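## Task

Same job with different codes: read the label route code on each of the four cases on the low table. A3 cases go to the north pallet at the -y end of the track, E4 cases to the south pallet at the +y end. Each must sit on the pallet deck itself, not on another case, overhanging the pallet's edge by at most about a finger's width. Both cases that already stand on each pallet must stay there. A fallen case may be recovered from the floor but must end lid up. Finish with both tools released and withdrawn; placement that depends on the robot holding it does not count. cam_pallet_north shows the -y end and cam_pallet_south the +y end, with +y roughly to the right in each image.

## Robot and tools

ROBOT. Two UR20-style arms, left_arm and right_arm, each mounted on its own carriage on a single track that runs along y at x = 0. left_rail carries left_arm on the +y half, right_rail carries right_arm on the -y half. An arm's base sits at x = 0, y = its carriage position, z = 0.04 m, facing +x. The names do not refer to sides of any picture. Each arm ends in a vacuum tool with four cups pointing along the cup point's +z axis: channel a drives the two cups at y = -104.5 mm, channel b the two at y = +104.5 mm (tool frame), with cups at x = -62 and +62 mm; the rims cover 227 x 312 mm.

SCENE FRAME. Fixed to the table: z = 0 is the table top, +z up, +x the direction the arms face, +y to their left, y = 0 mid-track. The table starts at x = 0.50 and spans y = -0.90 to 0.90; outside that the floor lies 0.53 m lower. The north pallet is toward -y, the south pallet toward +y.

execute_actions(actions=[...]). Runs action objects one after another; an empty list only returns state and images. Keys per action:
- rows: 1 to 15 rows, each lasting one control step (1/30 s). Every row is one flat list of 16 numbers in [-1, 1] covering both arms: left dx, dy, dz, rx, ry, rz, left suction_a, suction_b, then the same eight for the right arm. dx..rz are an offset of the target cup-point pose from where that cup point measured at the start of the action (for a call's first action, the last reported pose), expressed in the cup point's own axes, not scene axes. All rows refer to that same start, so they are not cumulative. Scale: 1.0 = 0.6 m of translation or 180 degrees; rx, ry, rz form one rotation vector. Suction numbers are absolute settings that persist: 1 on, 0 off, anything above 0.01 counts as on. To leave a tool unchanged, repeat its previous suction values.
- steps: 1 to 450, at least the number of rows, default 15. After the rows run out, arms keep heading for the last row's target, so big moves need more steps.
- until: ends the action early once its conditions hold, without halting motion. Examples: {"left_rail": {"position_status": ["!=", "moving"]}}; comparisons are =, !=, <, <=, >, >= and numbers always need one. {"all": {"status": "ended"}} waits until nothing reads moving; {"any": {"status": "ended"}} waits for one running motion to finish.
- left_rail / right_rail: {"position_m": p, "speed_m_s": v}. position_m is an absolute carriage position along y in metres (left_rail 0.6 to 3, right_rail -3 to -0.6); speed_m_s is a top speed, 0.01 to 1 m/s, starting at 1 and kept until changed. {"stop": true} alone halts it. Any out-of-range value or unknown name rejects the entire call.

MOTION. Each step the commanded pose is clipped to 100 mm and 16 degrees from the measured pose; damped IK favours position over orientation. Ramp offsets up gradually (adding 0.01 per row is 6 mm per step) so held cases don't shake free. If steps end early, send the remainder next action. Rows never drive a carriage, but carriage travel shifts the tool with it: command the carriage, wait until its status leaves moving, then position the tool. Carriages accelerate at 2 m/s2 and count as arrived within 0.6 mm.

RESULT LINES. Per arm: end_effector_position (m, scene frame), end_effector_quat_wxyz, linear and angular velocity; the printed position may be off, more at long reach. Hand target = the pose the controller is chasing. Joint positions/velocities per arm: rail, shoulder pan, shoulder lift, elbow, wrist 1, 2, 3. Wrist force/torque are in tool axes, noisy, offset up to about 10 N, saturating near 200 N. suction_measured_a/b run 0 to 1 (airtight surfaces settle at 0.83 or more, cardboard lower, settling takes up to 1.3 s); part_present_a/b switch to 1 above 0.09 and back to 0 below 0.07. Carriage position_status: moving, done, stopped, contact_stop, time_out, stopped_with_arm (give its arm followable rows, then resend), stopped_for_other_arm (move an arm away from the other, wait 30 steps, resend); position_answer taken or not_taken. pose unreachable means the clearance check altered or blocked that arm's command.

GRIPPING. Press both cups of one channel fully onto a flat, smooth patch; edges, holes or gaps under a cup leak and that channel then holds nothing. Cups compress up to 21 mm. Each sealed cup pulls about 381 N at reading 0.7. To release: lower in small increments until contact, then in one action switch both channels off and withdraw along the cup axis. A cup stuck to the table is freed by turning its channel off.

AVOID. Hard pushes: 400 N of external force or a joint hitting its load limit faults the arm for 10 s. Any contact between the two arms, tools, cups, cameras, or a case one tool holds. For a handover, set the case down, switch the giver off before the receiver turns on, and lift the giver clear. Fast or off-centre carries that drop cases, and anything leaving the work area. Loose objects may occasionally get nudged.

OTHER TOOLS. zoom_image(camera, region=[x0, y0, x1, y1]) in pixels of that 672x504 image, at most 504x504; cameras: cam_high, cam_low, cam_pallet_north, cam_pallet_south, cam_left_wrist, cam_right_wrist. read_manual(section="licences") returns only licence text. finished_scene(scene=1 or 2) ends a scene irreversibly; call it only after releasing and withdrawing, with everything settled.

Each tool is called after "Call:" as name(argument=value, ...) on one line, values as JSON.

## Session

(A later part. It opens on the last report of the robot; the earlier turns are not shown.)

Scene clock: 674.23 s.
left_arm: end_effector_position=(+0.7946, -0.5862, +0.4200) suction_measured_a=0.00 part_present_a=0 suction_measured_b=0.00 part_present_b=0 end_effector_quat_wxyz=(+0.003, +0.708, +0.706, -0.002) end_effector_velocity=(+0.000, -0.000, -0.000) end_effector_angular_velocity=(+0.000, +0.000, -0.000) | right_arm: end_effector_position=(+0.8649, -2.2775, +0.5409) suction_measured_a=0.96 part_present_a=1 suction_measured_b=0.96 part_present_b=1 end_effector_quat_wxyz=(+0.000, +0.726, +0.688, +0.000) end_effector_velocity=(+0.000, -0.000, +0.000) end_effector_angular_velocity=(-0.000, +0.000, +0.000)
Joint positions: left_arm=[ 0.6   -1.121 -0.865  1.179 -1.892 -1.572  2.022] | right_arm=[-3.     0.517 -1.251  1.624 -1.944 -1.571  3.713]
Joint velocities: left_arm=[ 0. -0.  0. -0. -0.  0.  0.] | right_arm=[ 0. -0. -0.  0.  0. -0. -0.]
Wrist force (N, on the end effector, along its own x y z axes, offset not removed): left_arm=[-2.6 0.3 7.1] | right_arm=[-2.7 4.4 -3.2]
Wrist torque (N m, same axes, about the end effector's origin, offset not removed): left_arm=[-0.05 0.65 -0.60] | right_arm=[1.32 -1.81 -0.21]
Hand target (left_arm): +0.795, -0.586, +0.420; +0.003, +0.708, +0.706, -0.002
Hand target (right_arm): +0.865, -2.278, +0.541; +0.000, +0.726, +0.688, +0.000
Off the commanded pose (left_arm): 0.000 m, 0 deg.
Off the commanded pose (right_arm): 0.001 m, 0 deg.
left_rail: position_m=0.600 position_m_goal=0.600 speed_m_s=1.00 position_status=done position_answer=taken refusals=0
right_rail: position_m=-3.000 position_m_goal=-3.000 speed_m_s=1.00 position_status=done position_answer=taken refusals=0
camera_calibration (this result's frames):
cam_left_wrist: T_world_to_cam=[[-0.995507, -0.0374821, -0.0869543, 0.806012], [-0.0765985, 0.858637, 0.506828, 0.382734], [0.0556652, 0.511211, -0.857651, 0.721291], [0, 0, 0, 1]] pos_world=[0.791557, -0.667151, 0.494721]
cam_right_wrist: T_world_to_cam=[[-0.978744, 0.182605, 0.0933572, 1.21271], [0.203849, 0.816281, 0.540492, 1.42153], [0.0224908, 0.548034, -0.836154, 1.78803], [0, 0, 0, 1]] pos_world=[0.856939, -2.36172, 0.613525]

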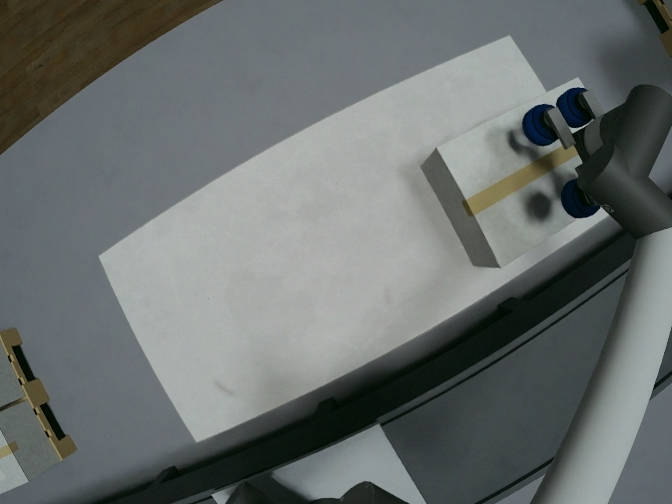

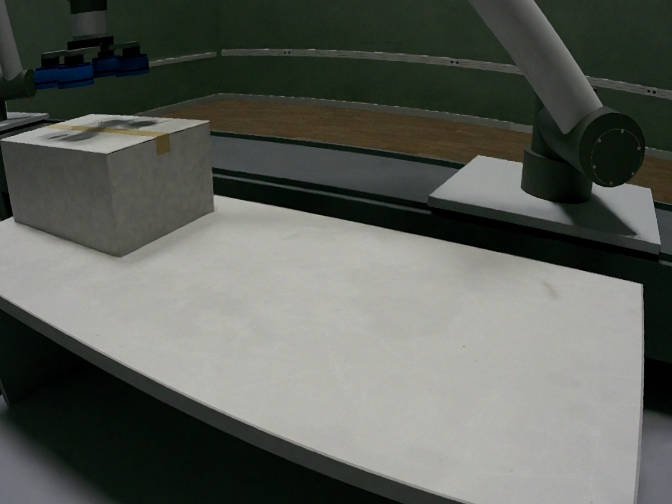

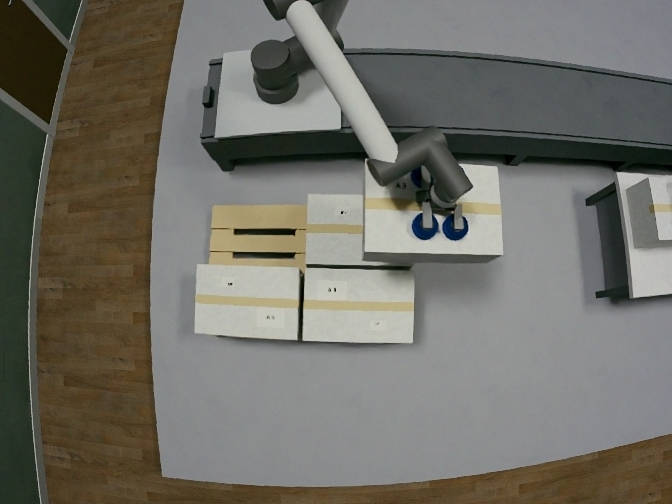

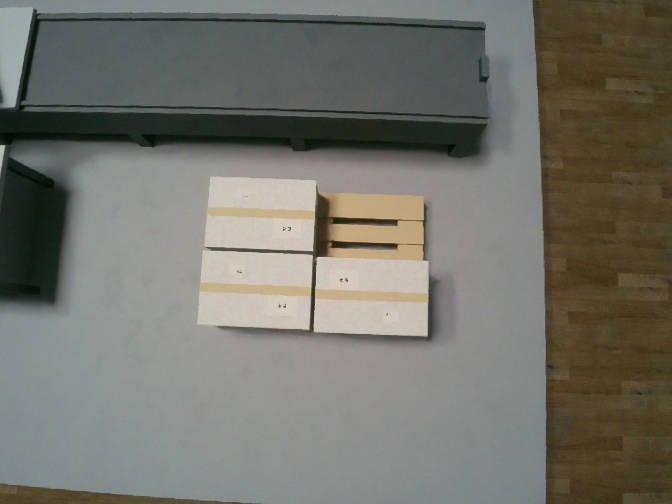

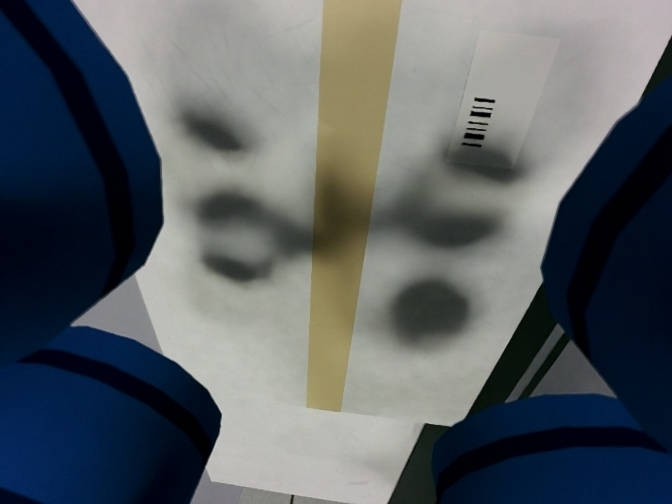

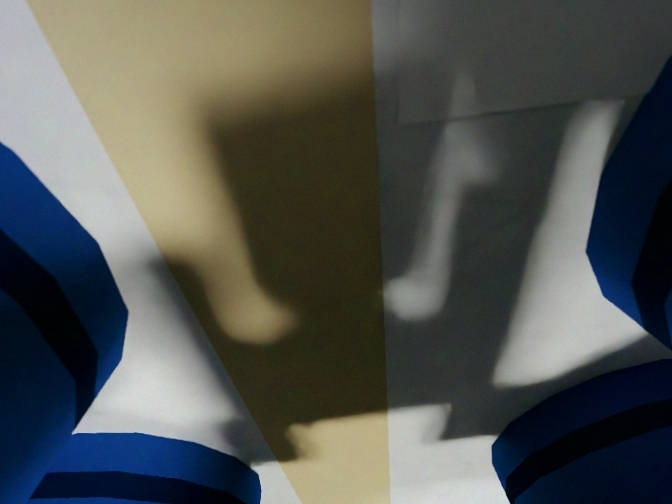

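Call:
execute_actions(actions=[{"rows": [
[-0.001,0,0.008,0,0,0,0,0,-0.03,0,0.013,0,0,0,1,1],
[-0.003,0.001,0.022,0,0,0,0,0,-0.08,-0.001,0.034,0,0,0,1,1],
[-0.006,0.001,0.042,0,0,0,0,0,-0.15,-0.001,0.063,0,0,0,1,1],
[-0.009,0.002,0.068,0,0,0,0,0,-0.24,-0.002,0.100,0,0,0,1,1],
[-0.012,0.002,0.096,0,0,0,0,0,-0.34,-0.003,0.142,0,0,0,1,1],
[-0.015,0.003,0.122,0,0,0,0,0,-0.45,-0.004,0.189,0,0,0,1,1],
[-0.018,0.003,0.144,0,0,0,0,0,-0.56,-0.005,0.235,0,0,0,1,1],
[-0.020,0.004,0.159,0,0,0,0,0,-0.67,-0.006,0.281,0,0,0,1,1],
[-0.0213,0.004,0.1667,0,0,0,0,0,-0.78,-0.007,0.327,0,0,0,1,1],
[-0.0213,0.004,0.1667,0,0,0,0,0,-0.89,-0.0075,0.373,0,0,0,1,1],
[-0.0213,0.004,0.1667,0,0,0,0,0,-1.0,-0.0084,0.419,0,0,0,1,1]
], "steps": 18}])

Scene clock: 714.17 s.
left_arm: end_effector_position=(+0.7968, -0.5986, +0.3248) suction_measured_a=0.00 part_present_a=0 suction_measured_b=0.00 part_present_b=0 end_effector_quat_wxyz=(+0.003, +0.708, +0.706, -0.002) end_effector_velocity=(+0.003, -0.009, -0.037) end_effector_angular_velocity=(-0.004, -0.002, +0.000) | right_arm: end_effector_position=(+0.8518, -2.4960, +0.4473) suction_measured_a=0.96 part_present_a=1 suction_measured_b=0.96 part_present_b=1 end_effector_quat_wxyz=(+0.000, +0.727, +0.687, -0.003) end_effector_velocity=(-0.032, -0.424, -0.184) end_effector_angular_velocity=(-0.001, +0.003, -0.006)
Joint positions: left_arm=[ 0.6   -1.124 -0.81   1.216 -1.984 -1.572  2.02 ] | right_arm=[-3.     0.331 -1.348  1.898 -2.115 -1.574  3.53 ]
Joint velocities: left_arm=[ 0.    -0.001  0.027  0.004 -0.035 -0.    -0.001] | right_arm=[ 0.    -0.402 -0.141  0.48  -0.336 -0.002 -0.396]
Wrist force (N, on the end effector, along its own x y z axes, offset not removed): left_arm=[3.0 -3.4 4.5] | right_arm=[-6.2 2.7 -3.4]
Wrist torque (N m, same axes, about the end effector's origin, offset not removed): left_arm=[-0.31 -0.16 -0.74] | right_arm=[1.21 -1.35 -0.24]
Hand target (left_arm): +0.797, -0.600, +0.320; +0.003, +0.708, +0.706, -0.002
Hand target (right_arm): +0.844, -2.566, +0.416; +0.000, +0.727, +0.686, -0.003
Off the commanded pose (left_arm): 0.005 m, 0 deg.
Off the commanded pose (right_arm): 0.412 m, 0 deg; position clipped at the last step of the last action.
left_rail: position_m=0.600 position_m_goal=0.600 speed_m_s=1.00 position_status=done position_answer=taken refusals=0
right_rail: position_m=-3.000 position_m_goal=-3.000 speed_m_s=1.00 position_status=done position_answer=taken refusals=0
camera_calibration (this result's frames):
cam_left_wrist: T_world_to_cam=[[-0.995525, -0.0374321, -0.0867655, 0.799473], [-0.0764809, 0.858442, 0.507176, 0.441465], [0.0554985, 0.511542, -0.857464, 0.646149], [0, 0, 0, 1]] pos_world=[0.793799, -0.679579, 0.399516]
cam_right_wrist: T_world_to_cam=[[-0.977755, 0.186033, 0.096886, 1.25466], [0.208749, 0.817973, 0.536044, 1.65518], [0.0204716, 0.544345, -0.838612, 1.82346], [0, 0, 0, 1]] pos_world=[0.843906, -2.57989, 0.52037]

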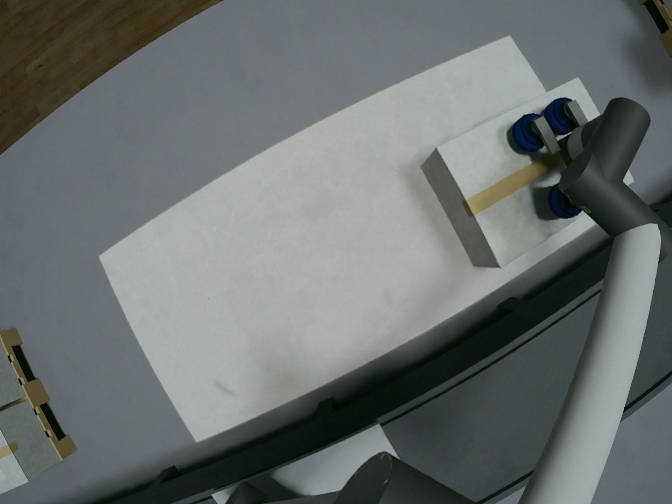

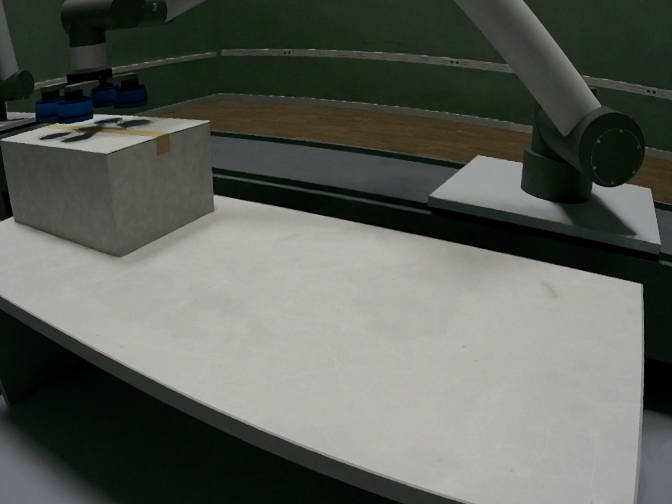

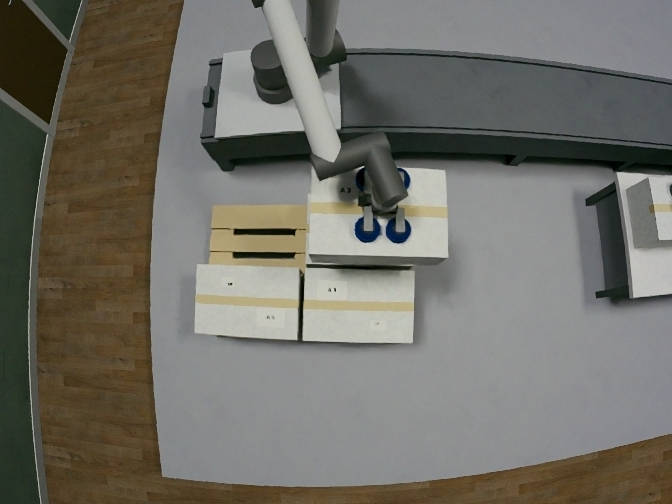

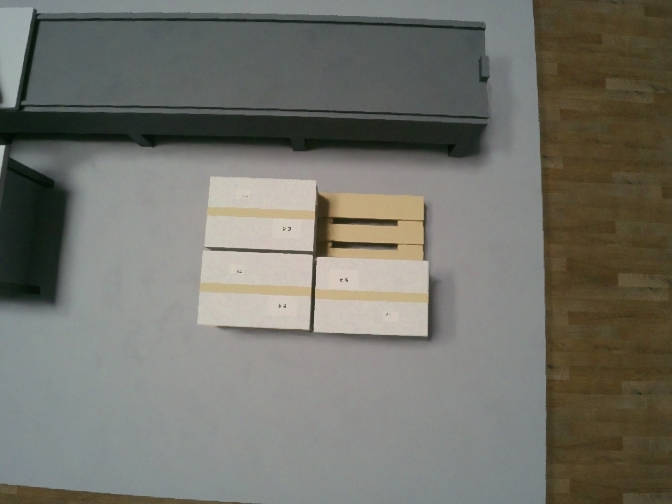

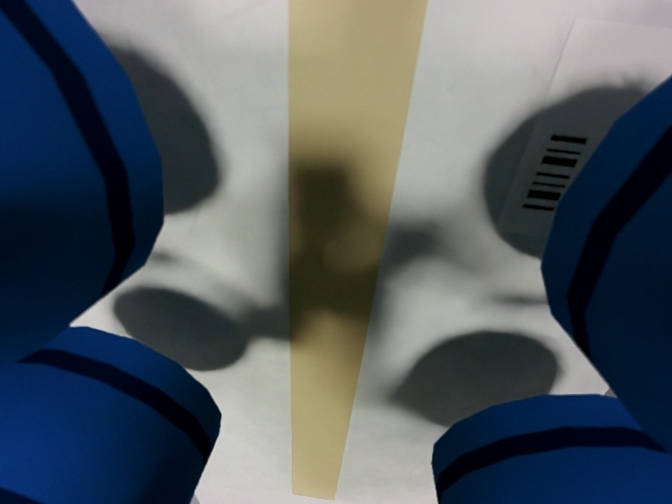

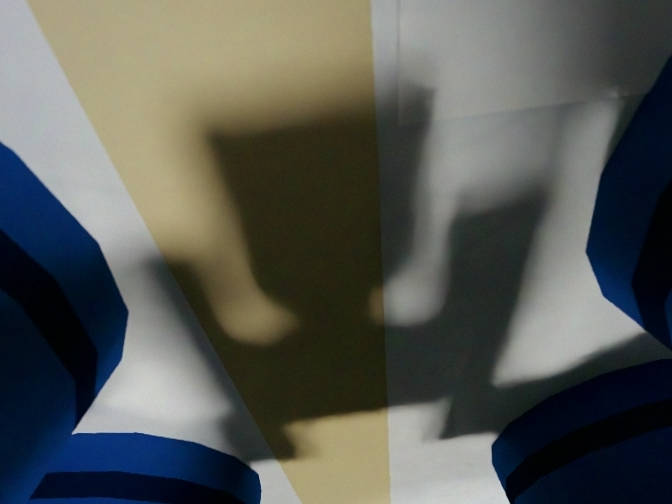

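Call:
zoom_image(camera="cam_left_wrist", region=[200, 400, 440, 504])

Call:
zoom_image(camera="cam_low", region=[0, 60, 240, 260])

Region (200, 400, 440, 504) of cam_left_wrist's 672x504 image, scaled by 2.100, with more detail than that image has; it fills the top 218 rows of this view, and the rest is white.

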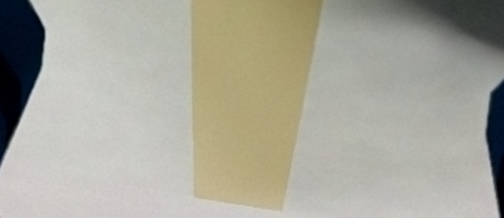

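Region (0, 60, 240, 260) of cam_low's 672x504 image, scaled by 2.100, with more detail than that image has.

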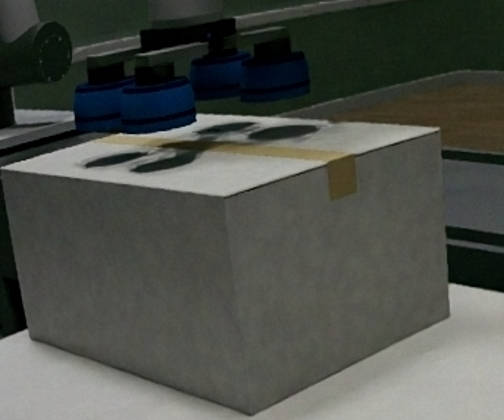

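Call:
execute_actions(actions=[])

Scene clock: 730.23 s.
left_arm: end_effector_position=(+0.7972, -0.5997, +0.3200) suction_measured_a=0.00 part_present_a=0 suction_measured_b=0.00 part_present_b=0 end_effector_quat_wxyz=(+0.003, +0.708, +0.706, -0.002) end_effector_velocity=(-0.000, -0.000, +0.000) end_effector_angular_velocity=(-0.000, -0.000, -0.000) | right_arm: end_effector_position=(+0.8441, -2.5663, +0.4162) suction_measured_a=0.96 part_present_a=1 suction_measured_b=0.96 part_present_b=1 end_effector_quat_wxyz=(+0.000, +0.727, +0.686, -0.003) end_effector_velocity=(-0.000, -0.000, +0.000) end_effector_angular_velocity=(-0.000, -0.000, -0.000)
Joint positions: left_arm=[ 0.6   -1.124 -0.806  1.217 -1.989 -1.572  2.02 ] | right_arm=[-3.     0.262 -1.371  1.977 -2.172 -1.574  3.461]
Joint velocities: left_arm=[ 0. -0. -0.  0. -0.  0.  0.] | right_arm=[ 0.  0. -0.  0.  0. -0.  0.]
Wrist force (N, on the end effector, along its own x y z axes, offset not removed): left_arm=[-4.7 -1.4 4.3] | right_arm=[-5.7 2.1 -0.9]
Wrist torque (N m, same axes, about the end effector's origin, offset not removed): left_arm=[0.03 0.92 -0.63] | right_arm=[1.18 -1.38 -0.13]
Hand target (left_arm): +0.797, -0.600, +0.320; +0.003, +0.708, +0.706, -0.002
Hand target (right_arm): +0.844, -2.566, +0.416; +0.000, +0.727, +0.686, -0.003
Off the commanded pose (left_arm): 0.000 m, 0 deg.
Off the commanded pose (right_arm): 0.335 m, 0 deg; position clipped at the last step of the last action.
left_rail: position_m=0.600 position_m_goal=0.600 speed_m_s=1.00 position_status=done position_answer=taken refusals=0
right_rail: position_m=-3.000 position_m_goal=-3.000 speed_m_s=1.00 position_status=done position_answer=taken refusals=0
camera_calibration (this result's frames):
cam_left_wrist: T_world_to_cam=[[-0.995509, -0.0374797, -0.0869263, 0.799371], [-0.0765833, 0.858628, 0.506846, 0.445164], [0.0556409, 0.511227, -0.857642, 0.642348], [0, 0, 0, 1]] pos_world=[0.794132, -0.680656, 0.394762]
cam_right_wrist: T_world_to_cam=[[-0.977587, 0.186387, 0.0978927, 1.26349], [0.209602, 0.818025, 0.535632, 1.73053], [0.0197562, 0.544146, -0.838758, 1.83598], [0, 0, 0, 1]] pos_world=[0.836176, -2.65015, 0.48933]

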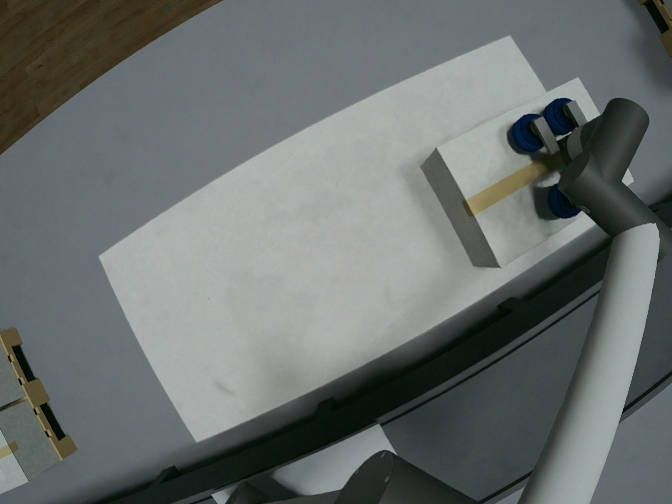

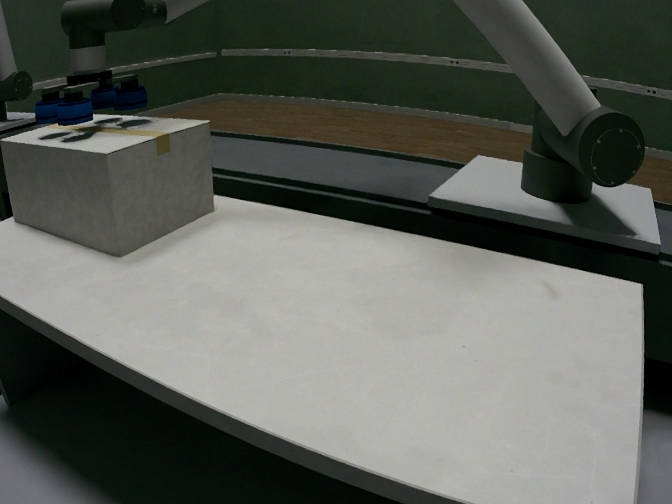

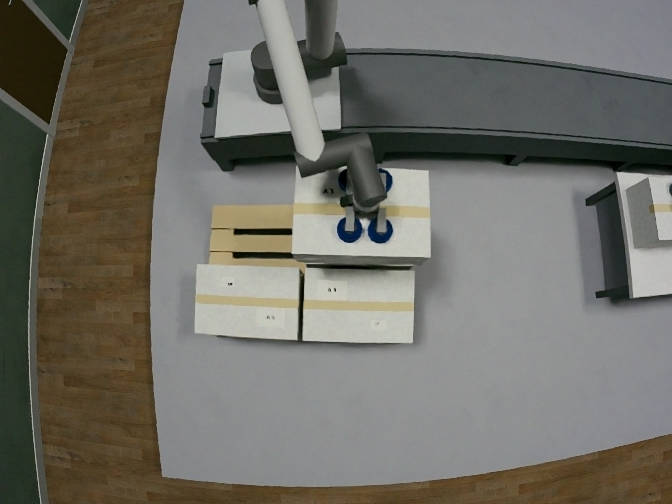

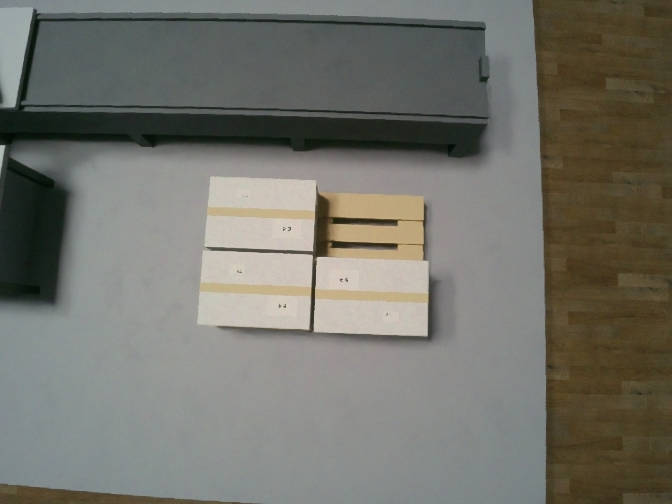

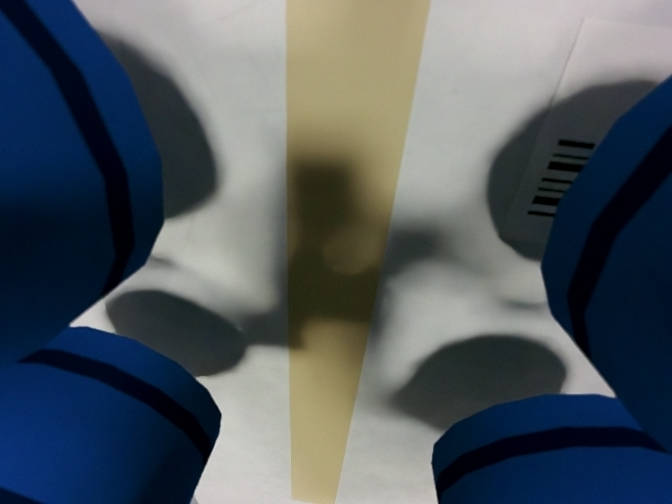

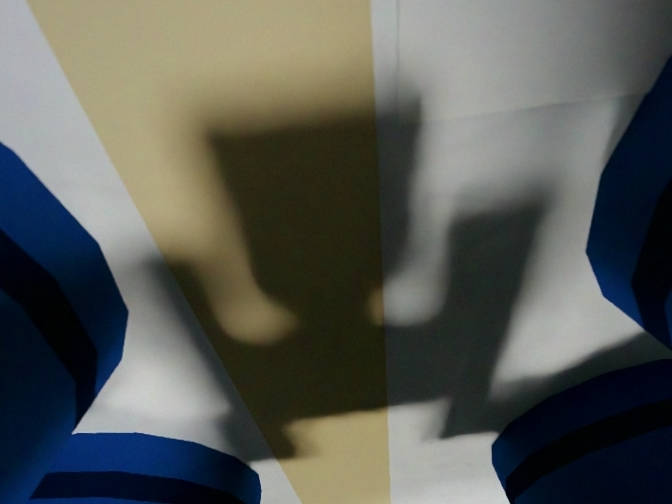

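Call:
execute_actions(actions=[{"rows": [
[0,0,0.005,0,0,0,1,1,-0.03,0,0.013,0,0,0,1,1],
[0,0,0.012,0,0,0,1,1,-0.08,0,0.034,-0.0001,0.0001,-0.0001,1,1],
[0,0,0.020,0,0,0,1,1,-0.15,0.0005,0.063,-0.0002,0.0002,-0.0002,1,1],
[0,0,0.028,0,0,0,1,1,-0.24,0.0008,0.101,-0.0003,0.0003,-0.0002,1,1],
[0,0,0.035,0,0,0,1,1,-0.34,0.0011,0.143,-0.0004,0.0005,-0.0003,1,1],
[0,0,0.041,0,0,0,1,1,-0.45,0.0015,0.189,-0.0006,0.0006,-0.0005,1,1],
[0,0,0.046,0,0,0,1,1,-0.56,0.0018,0.235,-0.0007,0.0008,-0.0006,1,1],
[0,0,0.051,0,0,0,1,1,-0.67,0.0022,0.281,-0.0009,0.0009,-0.0007,1,1],
[0,0,0.055,0,0,0,1,1,-0.77,0.0025,0.323,-0.0010,0.0011,-0.0008,1,1],
[0,0,0.058,0,0,0,1,1,-0.86,0.0028,0.360,-0.0011,0.0012,-0.0009,1,1],
[0,0,0.061,0,0,0,1,1,-0.94,0.0030,0.394,-0.0012,0.0013,-0.001,1,1],
[0,0,0.0633,0,0,0,1,1,-0.9893,0.0032,0.4147,-0.0013,0.0014,-0.001,1,1]
], "steps": 34}])

Scene clock: 743.07 s.
left_arm: end_effector_position=(+0.7972, -0.6000, +0.2821) suction_measured_a=0.00 part_present_a=0 suction_measured_b=0.00 part_present_b=0 end_effector_quat_wxyz=(+0.003, +0.708, +0.706, -0.002) end_effector_velocity=(-0.000, +0.000, -0.000) end_effector_angular_velocity=(+0.000, +0.000, -0.000) | right_arm: end_effector_position=(+0.8108, -3.0133, +0.2291) suction_measured_a=0.96 part_present_a=1 suction_measured_b=0.96 part_present_b=1 end_effector_quat_wxyz=(-0.001, +0.728, +0.686, -0.003) end_effector_velocity=(-0.022, -0.428, -0.168) end_effector_angular_velocity=(+0.004, -0.002, -0.005)
Joint positions: left_arm=[ 0.6   -1.124 -0.786  1.236 -2.028 -1.572  2.02 ] | right_arm=[-3.    -0.265 -1.328  2.283 -2.521 -1.576  2.936]
Joint velocities: left_arm=[ 0. -0.  0.  0. -0.  0.  0.] | right_arm=[ 0.    -0.533  0.196  0.107 -0.306  0.001 -0.528]
Wrist force (N, on the end effector, along its own x y z axes, offset not removed): left_arm=[-7.7 -2.7 4.1] | right_arm=[-5.6 2.3 -1.6]
Wrist torque (N m, same axes, about the end effector's origin, offset not removed): left_arm=[-0.36 1.21 -0.61] | right_arm=[1.27 -1.42 -0.20]
Hand target (left_arm): +0.797, -0.600, +0.282; +0.003, +0.708, +0.706, -0.002
Hand target (right_arm): +0.805, -3.085, +0.202; -0.001, +0.728, +0.686, -0.003
Off the commanded pose (left_arm): 0.000 m, 0 deg.
Off the commanded pose (right_arm): 0.158 m, 0 deg; position clipped at the last step of the last action.
left_rail: position_m=0.600 position_m_goal=0.600 speed_m_s=1.00 position_status=done position_answer=taken refusals=0
right_rail: position_m=-3.000 position_m_goal=-3.000 speed_m_s=1.00 position_status=done position_answer=taken refusals=0
camera_calibration (this result's frames):
cam_left_wrist: T_world_to_cam=[[-0.995509, -0.0374802, -0.0869298, 0.796145], [-0.076585, 0.858632, 0.506839, 0.464655], [0.0556443, 0.51122, -0.857647, 0.60994], [0, 0, 0, 1]] pos_world=[0.794216, -0.680942, 0.356816]
cam_right_wrist: T_world_to_cam=[[-0.977175, 0.187843, 0.0992216, 1.33631], [0.211519, 0.816916, 0.536571, 2.19825], [0.0197352, 0.545311, -0.838002, 1.92623], [0, 0, 0, 1]] pos_world=[0.802827, -3.0972, 0.302078]

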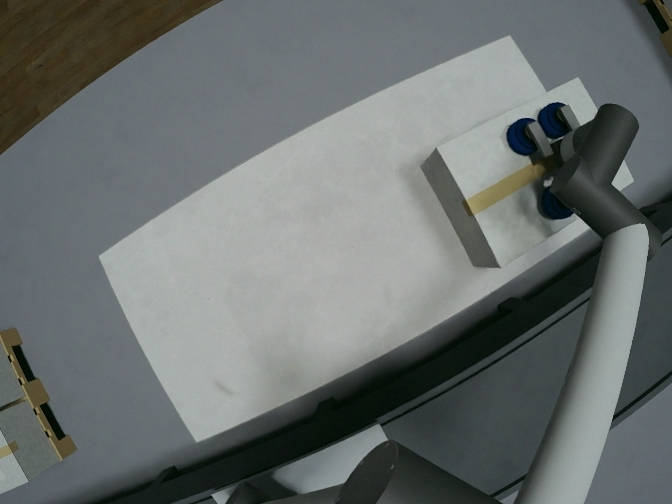

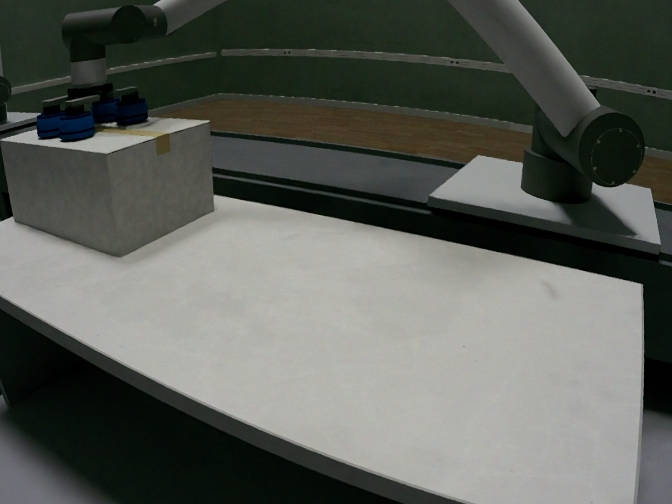

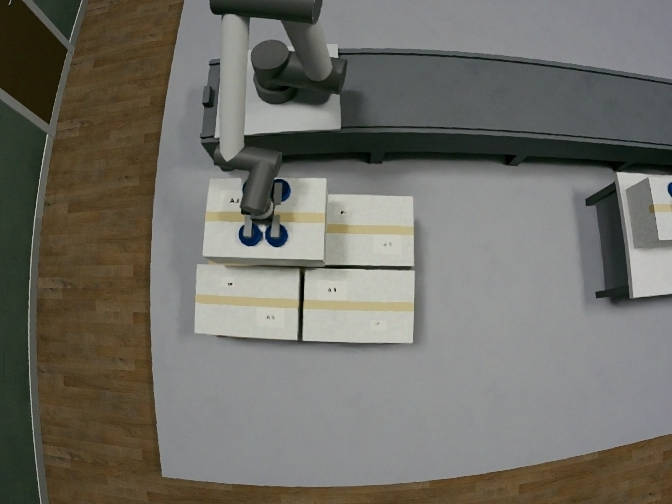

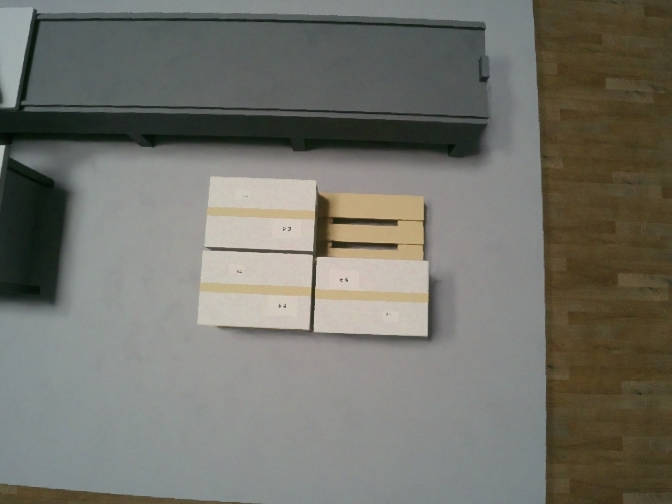

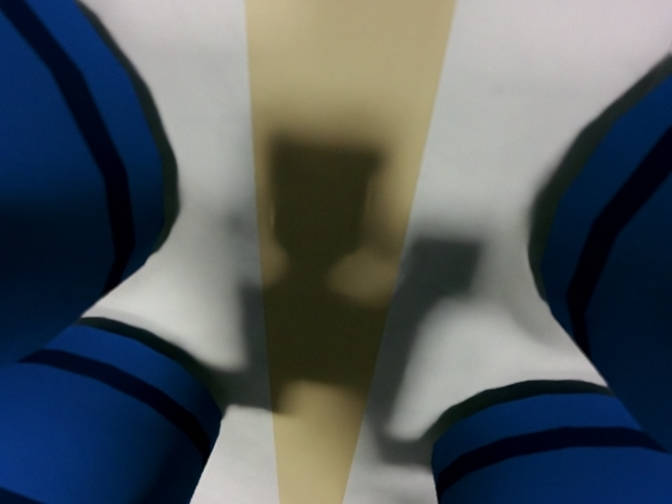

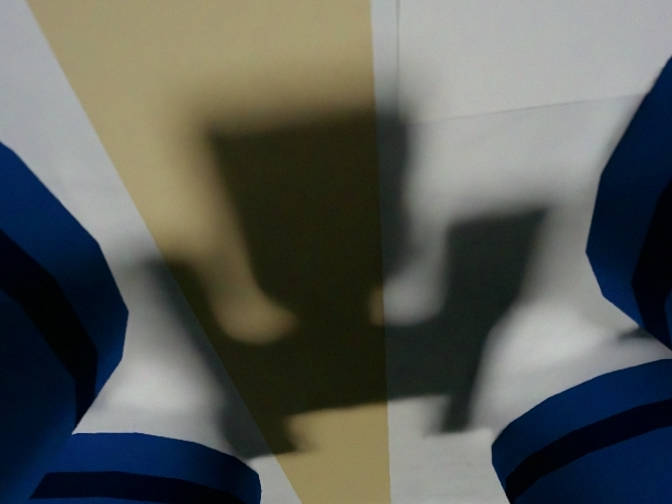

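Call:
execute_actions(actions=[{"rows": [
[0,0,0.003,0,0,0,1,1,-0.125,-0.002,0.048,0,0,0,1,1],
[0,0,0.006,0,0,0,1,1,-0.140,0.000,0.054,-0.0003,0.0002,-0.0002,1,1],
[0,0,0.009,0,0,0,1,1,-0.160,0.002,0.063,-0.0006,0.0003,-0.0005,1,1],
[0,0,0.012,0,0,0,1,1,-0.183,0.005,0.073,-0.0009,0.0005,-0.0007,1,1],
[0,0,0.015,0,0,0,1,1,-0.205,0.008,0.083,-0.0012,0.0007,-0.0010,1,1],
[0,0,0.017,0,0,0,1,1,-0.225,0.010,0.091,-0.0015,0.0008,-0.0012,1,1],
[0,0,0.019,0,0,0,1,1,-0.238,0.012,0.097,-0.0017,0.0009,-0.0013,1,1],
[0,0,0.020,0,0,0,1,1,-0.2442,0.013,0.0995,-0.0018,0.001,-0.0014,1,1]
], "steps": 16}])

Scene clock: 754.73 s.
left_arm: end_effector_position=(+0.7972, -0.5995, +0.2704) suction_measured_a=0.84 part_present_a=1 suction_measured_b=0.84 part_present_b=1 end_effector_quat_wxyz=(+0.003, +0.708, +0.706, -0.002) end_effector_velocity=(+0.011, -0.016, -0.007) end_effector_angular_velocity=(-0.050, -0.024, +0.002) | right_arm: end_effector_position=(+0.8087, -3.1550, +0.1724) suction_measured_a=0.96 part_present_a=1 suction_measured_b=0.96 part_present_b=1 end_effector_quat_wxyz=(+0.000, +0.726, +0.687, -0.001) end_effector_velocity=(+0.006, -0.042, -0.019) end_effector_angular_velocity=(+0.004, -0.006, +0.005)
Joint positions: left_arm=[ 0.6   -1.124 -0.78   1.242 -2.039 -1.572  2.019] | right_arm=[-3.    -0.436 -1.244  2.294 -2.62  -1.572  2.762]
Joint velocities: left_arm=[-0.     0.002  0.013 -0.    -0.068 -0.     0.   ] | right_arm=[ 0.    -0.046  0.035 -0.009 -0.03   0.006 -0.052]
Wrist force (N, on the end effector, along its own x y z axes, offset not removed): left_arm=[55.2 -1.2 32.0] | right_arm=[-8.5 4.6 -0.5]
Wrist torque (N m, same axes, about the end effector's origin, offset not removed): left_arm=[3.58 -2.04 -4.08] | right_arm=[1.22 -1.86 -0.19]
Hand target (left_arm): +0.797, -0.600, +0.270; +0.003, +0.708, +0.706, -0.002
Hand target (right_arm): +0.810, -3.160, +0.170; +0.000, +0.726, +0.687, -0.000
Off the commanded pose (left_arm): 0.000 m, 0 deg.
Off the commanded pose (right_arm): 0.006 m, 0 deg.
left_rail: position_m=0.600 position_m_goal=0.600 speed_m_s=1.00 position_status=done position_answer=taken refusals=0
right_rail: position_m=-3.000 position_m_goal=-3.000 speed_m_s=1.00 position_status=done position_answer=taken refusals=0
camera_calibration (this result's frames):
cam_left_wrist: T_world_to_cam=[[-0.99552, -0.0375897, -0.0867607, 0.795038], [-0.0766465, 0.858133, 0.507674, 0.469679], [0.0553689, 0.512049, -0.85717, 0.600246], [0, 0, 0, 1]] pos_world=[0.79424, -0.680517, 0.345047]
cam_right_wrist: T_world_to_cam=[[-0.978347, 0.184057, 0.0946556, 1.35635], [0.205791, 0.816334, 0.539675, 2.34713], [0.0220603, 0.547469, -0.836535, 1.96074], [0, 0, 0, 1]] pos_world=[0.800705, -3.23913, 0.245158]

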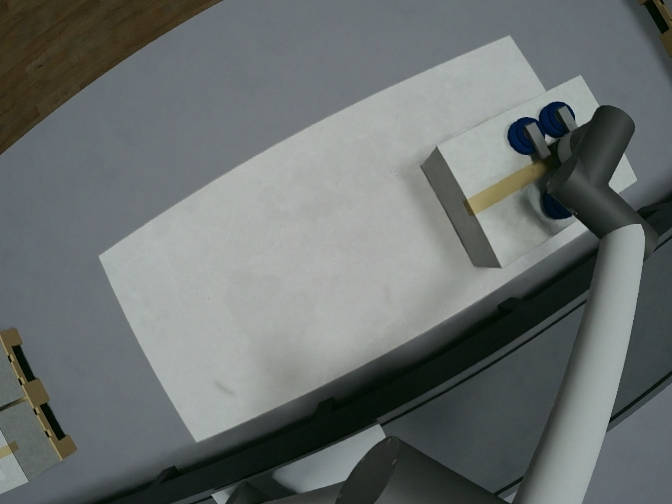

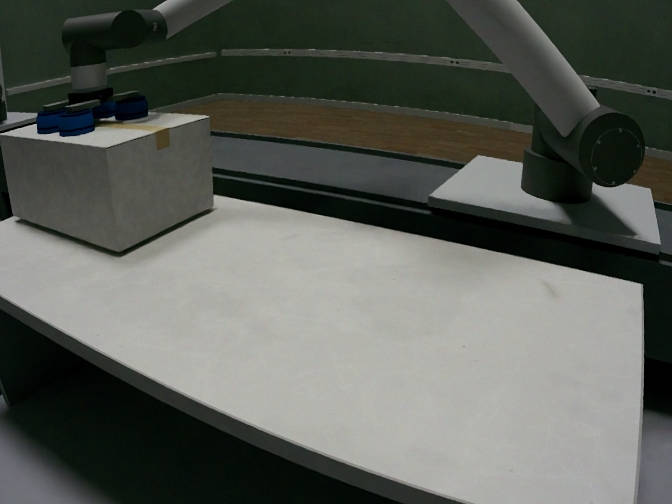

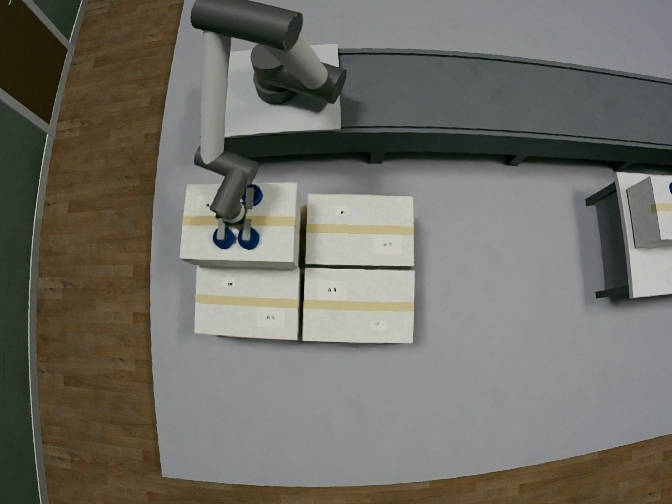

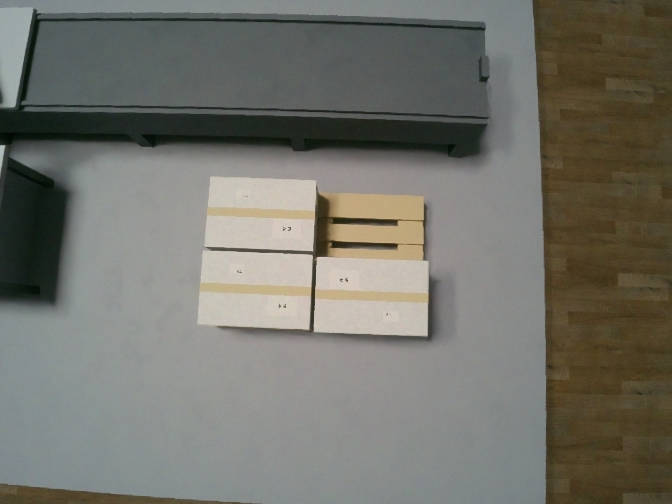

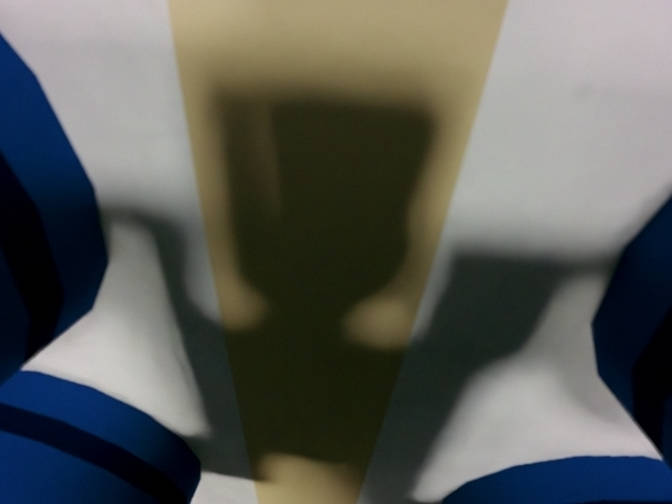

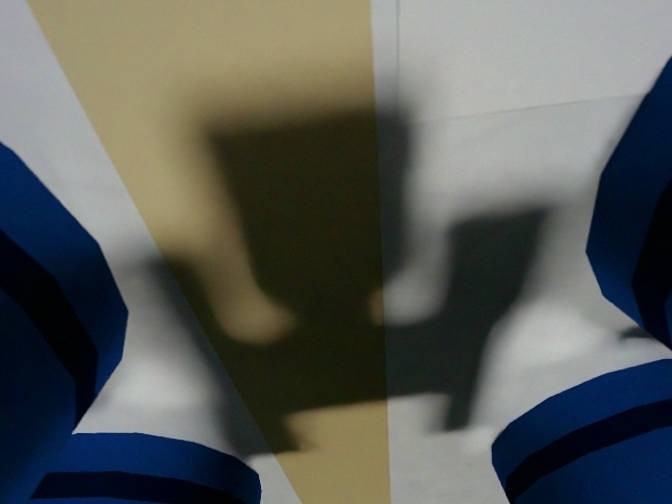

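Call:
execute_actions(actions=[])

Scene clock: 763.40 s.
left_arm: end_effector_position=(+0.7973, -0.5999, +0.2701) suction_measured_a=0.98 part_present_a=1 suction_measured_b=0.98 part_present_b=1 end_effector_quat_wxyz=(+0.003, +0.708, +0.706, -0.002) end_effector_velocity=(+0.000, -0.000, +0.000) end_effector_angular_velocity=(-0.000, -0.000, -0.000) | right_arm: end_effector_position=(+0.8095, -3.1604, +0.1701) suction_measured_a=0.96 part_present_a=1 suction_measured_b=0.96 part_present_b=1 end_effector_quat_wxyz=(+0.000, +0.726, +0.687, -0.000) end_effector_velocity=(+0.000, +0.000, +0.000) end_effector_angular_velocity=(-0.000, -0.000, +0.000)
Joint positions: left_arm=[ 0.6   -1.124 -0.78   1.242 -2.04  -1.572  2.02 ] | right_arm=[-3.    -0.441 -1.24   2.292 -2.624 -1.571  2.755]
Joint velocities: left_arm=[ 0.  0. -0.  0. -0.  0.  0.] | right_arm=[ 0.  0. -0.  0.  0.  0. -0.]
Wrist force (N, on the end effector, along its own x y z axes, offset not removed): left_arm=[-3.5 -3.9 33.0] | right_arm=[-2.3 3.6 -3.4]
Wrist torque (N m, same axes, about the end effector's origin, offset not removed): left_arm=[1.61 -7.72 -0.83] | right_arm=[1.24 -1.78 -0.21]
Hand target (left_arm): +0.797, -0.600, +0.270; +0.003, +0.708, +0.706, -0.002
Hand target (right_arm): +0.810, -3.160, +0.170; +0.000, +0.726, +0.687, -0.000
Off the commanded pose (left_arm): 0.000 m, 0 deg.
Off the commanded pose (right_arm): 0.000 m, 0 deg.
left_rail: position_m=0.600 position_m_goal=0.600 speed_m_s=1.00 position_status=done position_answer=taken refusals=0
right_rail: position_m=-3.000 position_m_goal=-3.000 speed_m_s=1.00 position_status=done position_answer=taken refusals=0
camera_calibration (this result's frames):
cam_left_wrist: T_world_to_cam=[[-0.995508, -0.0374801, -0.0869398, 0.795137], [-0.0765906, 0.858627, 0.506847, 0.470669], [0.0556522, 0.511229, -0.857641, 0.599599], [0, 0, 0, 1]] pos_world=[0.794245, -0.68086, 0.344812]
cam_right_wrist: T_world_to_cam=[[-0.978565, 0.183307, 0.093855, 1.3563], [0.204716, 0.816313, 0.540115, 2.35338], [0.0223918, 0.547752, -0.836341, 1.96232], [0, 0, 0, 1]] pos_world=[0.801518, -3.24457, 0.242778]

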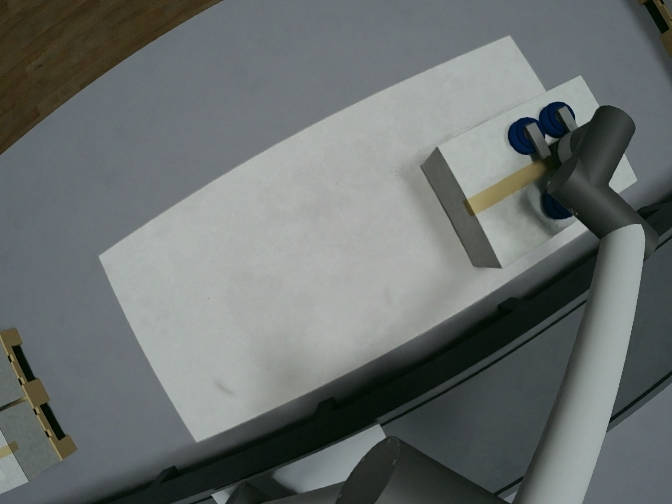

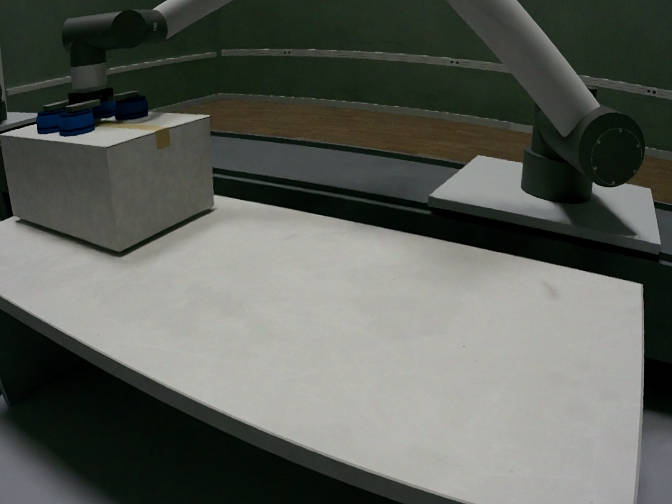

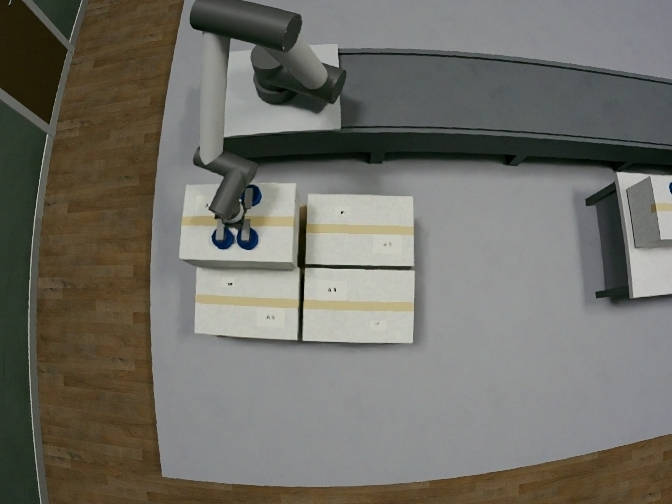

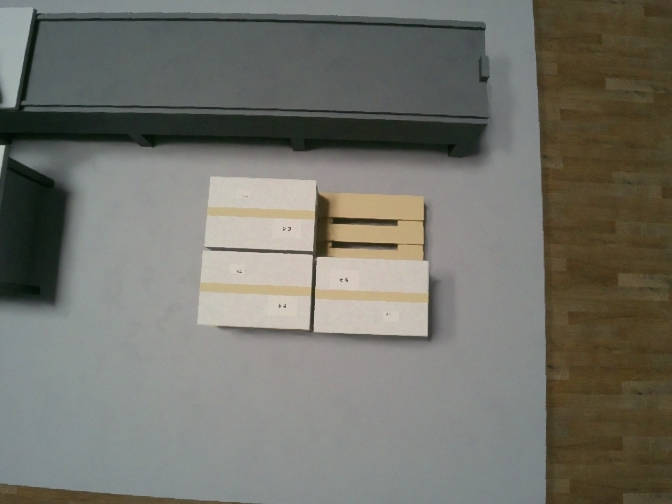

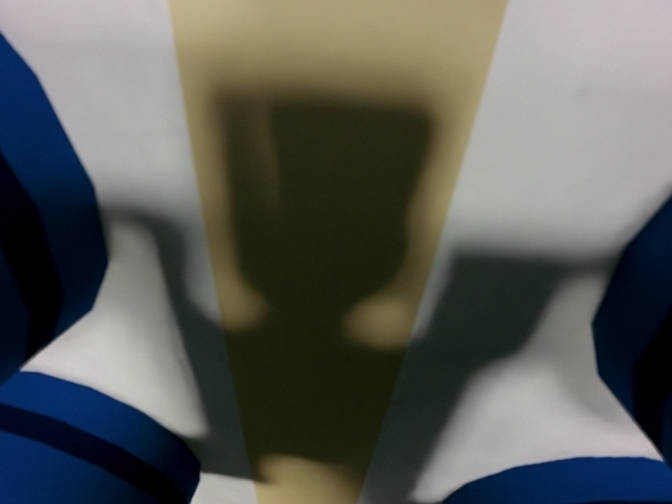

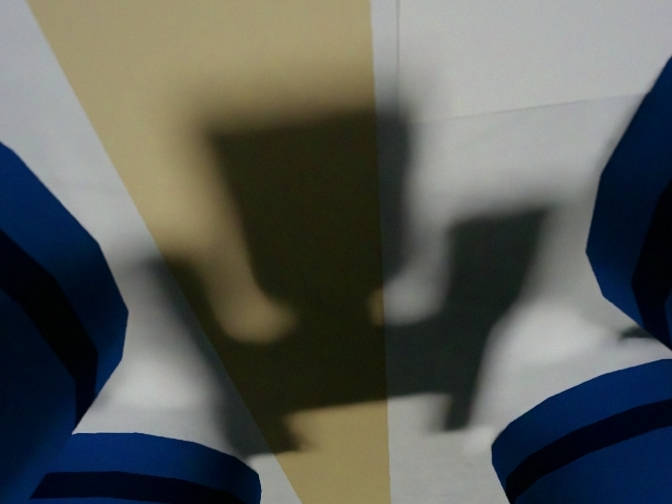

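Call:
zoom_image(camera="cam_pallet_north", region=[170, 170, 450, 370])

Region (170, 170, 450, 370) of cam_pallet_north's 672x504 image, scaled by 1.800, with more detail than that image has; it fills the top 360 rows of this view, and the rest is white.

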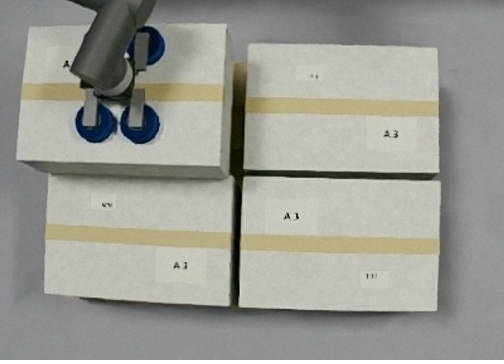

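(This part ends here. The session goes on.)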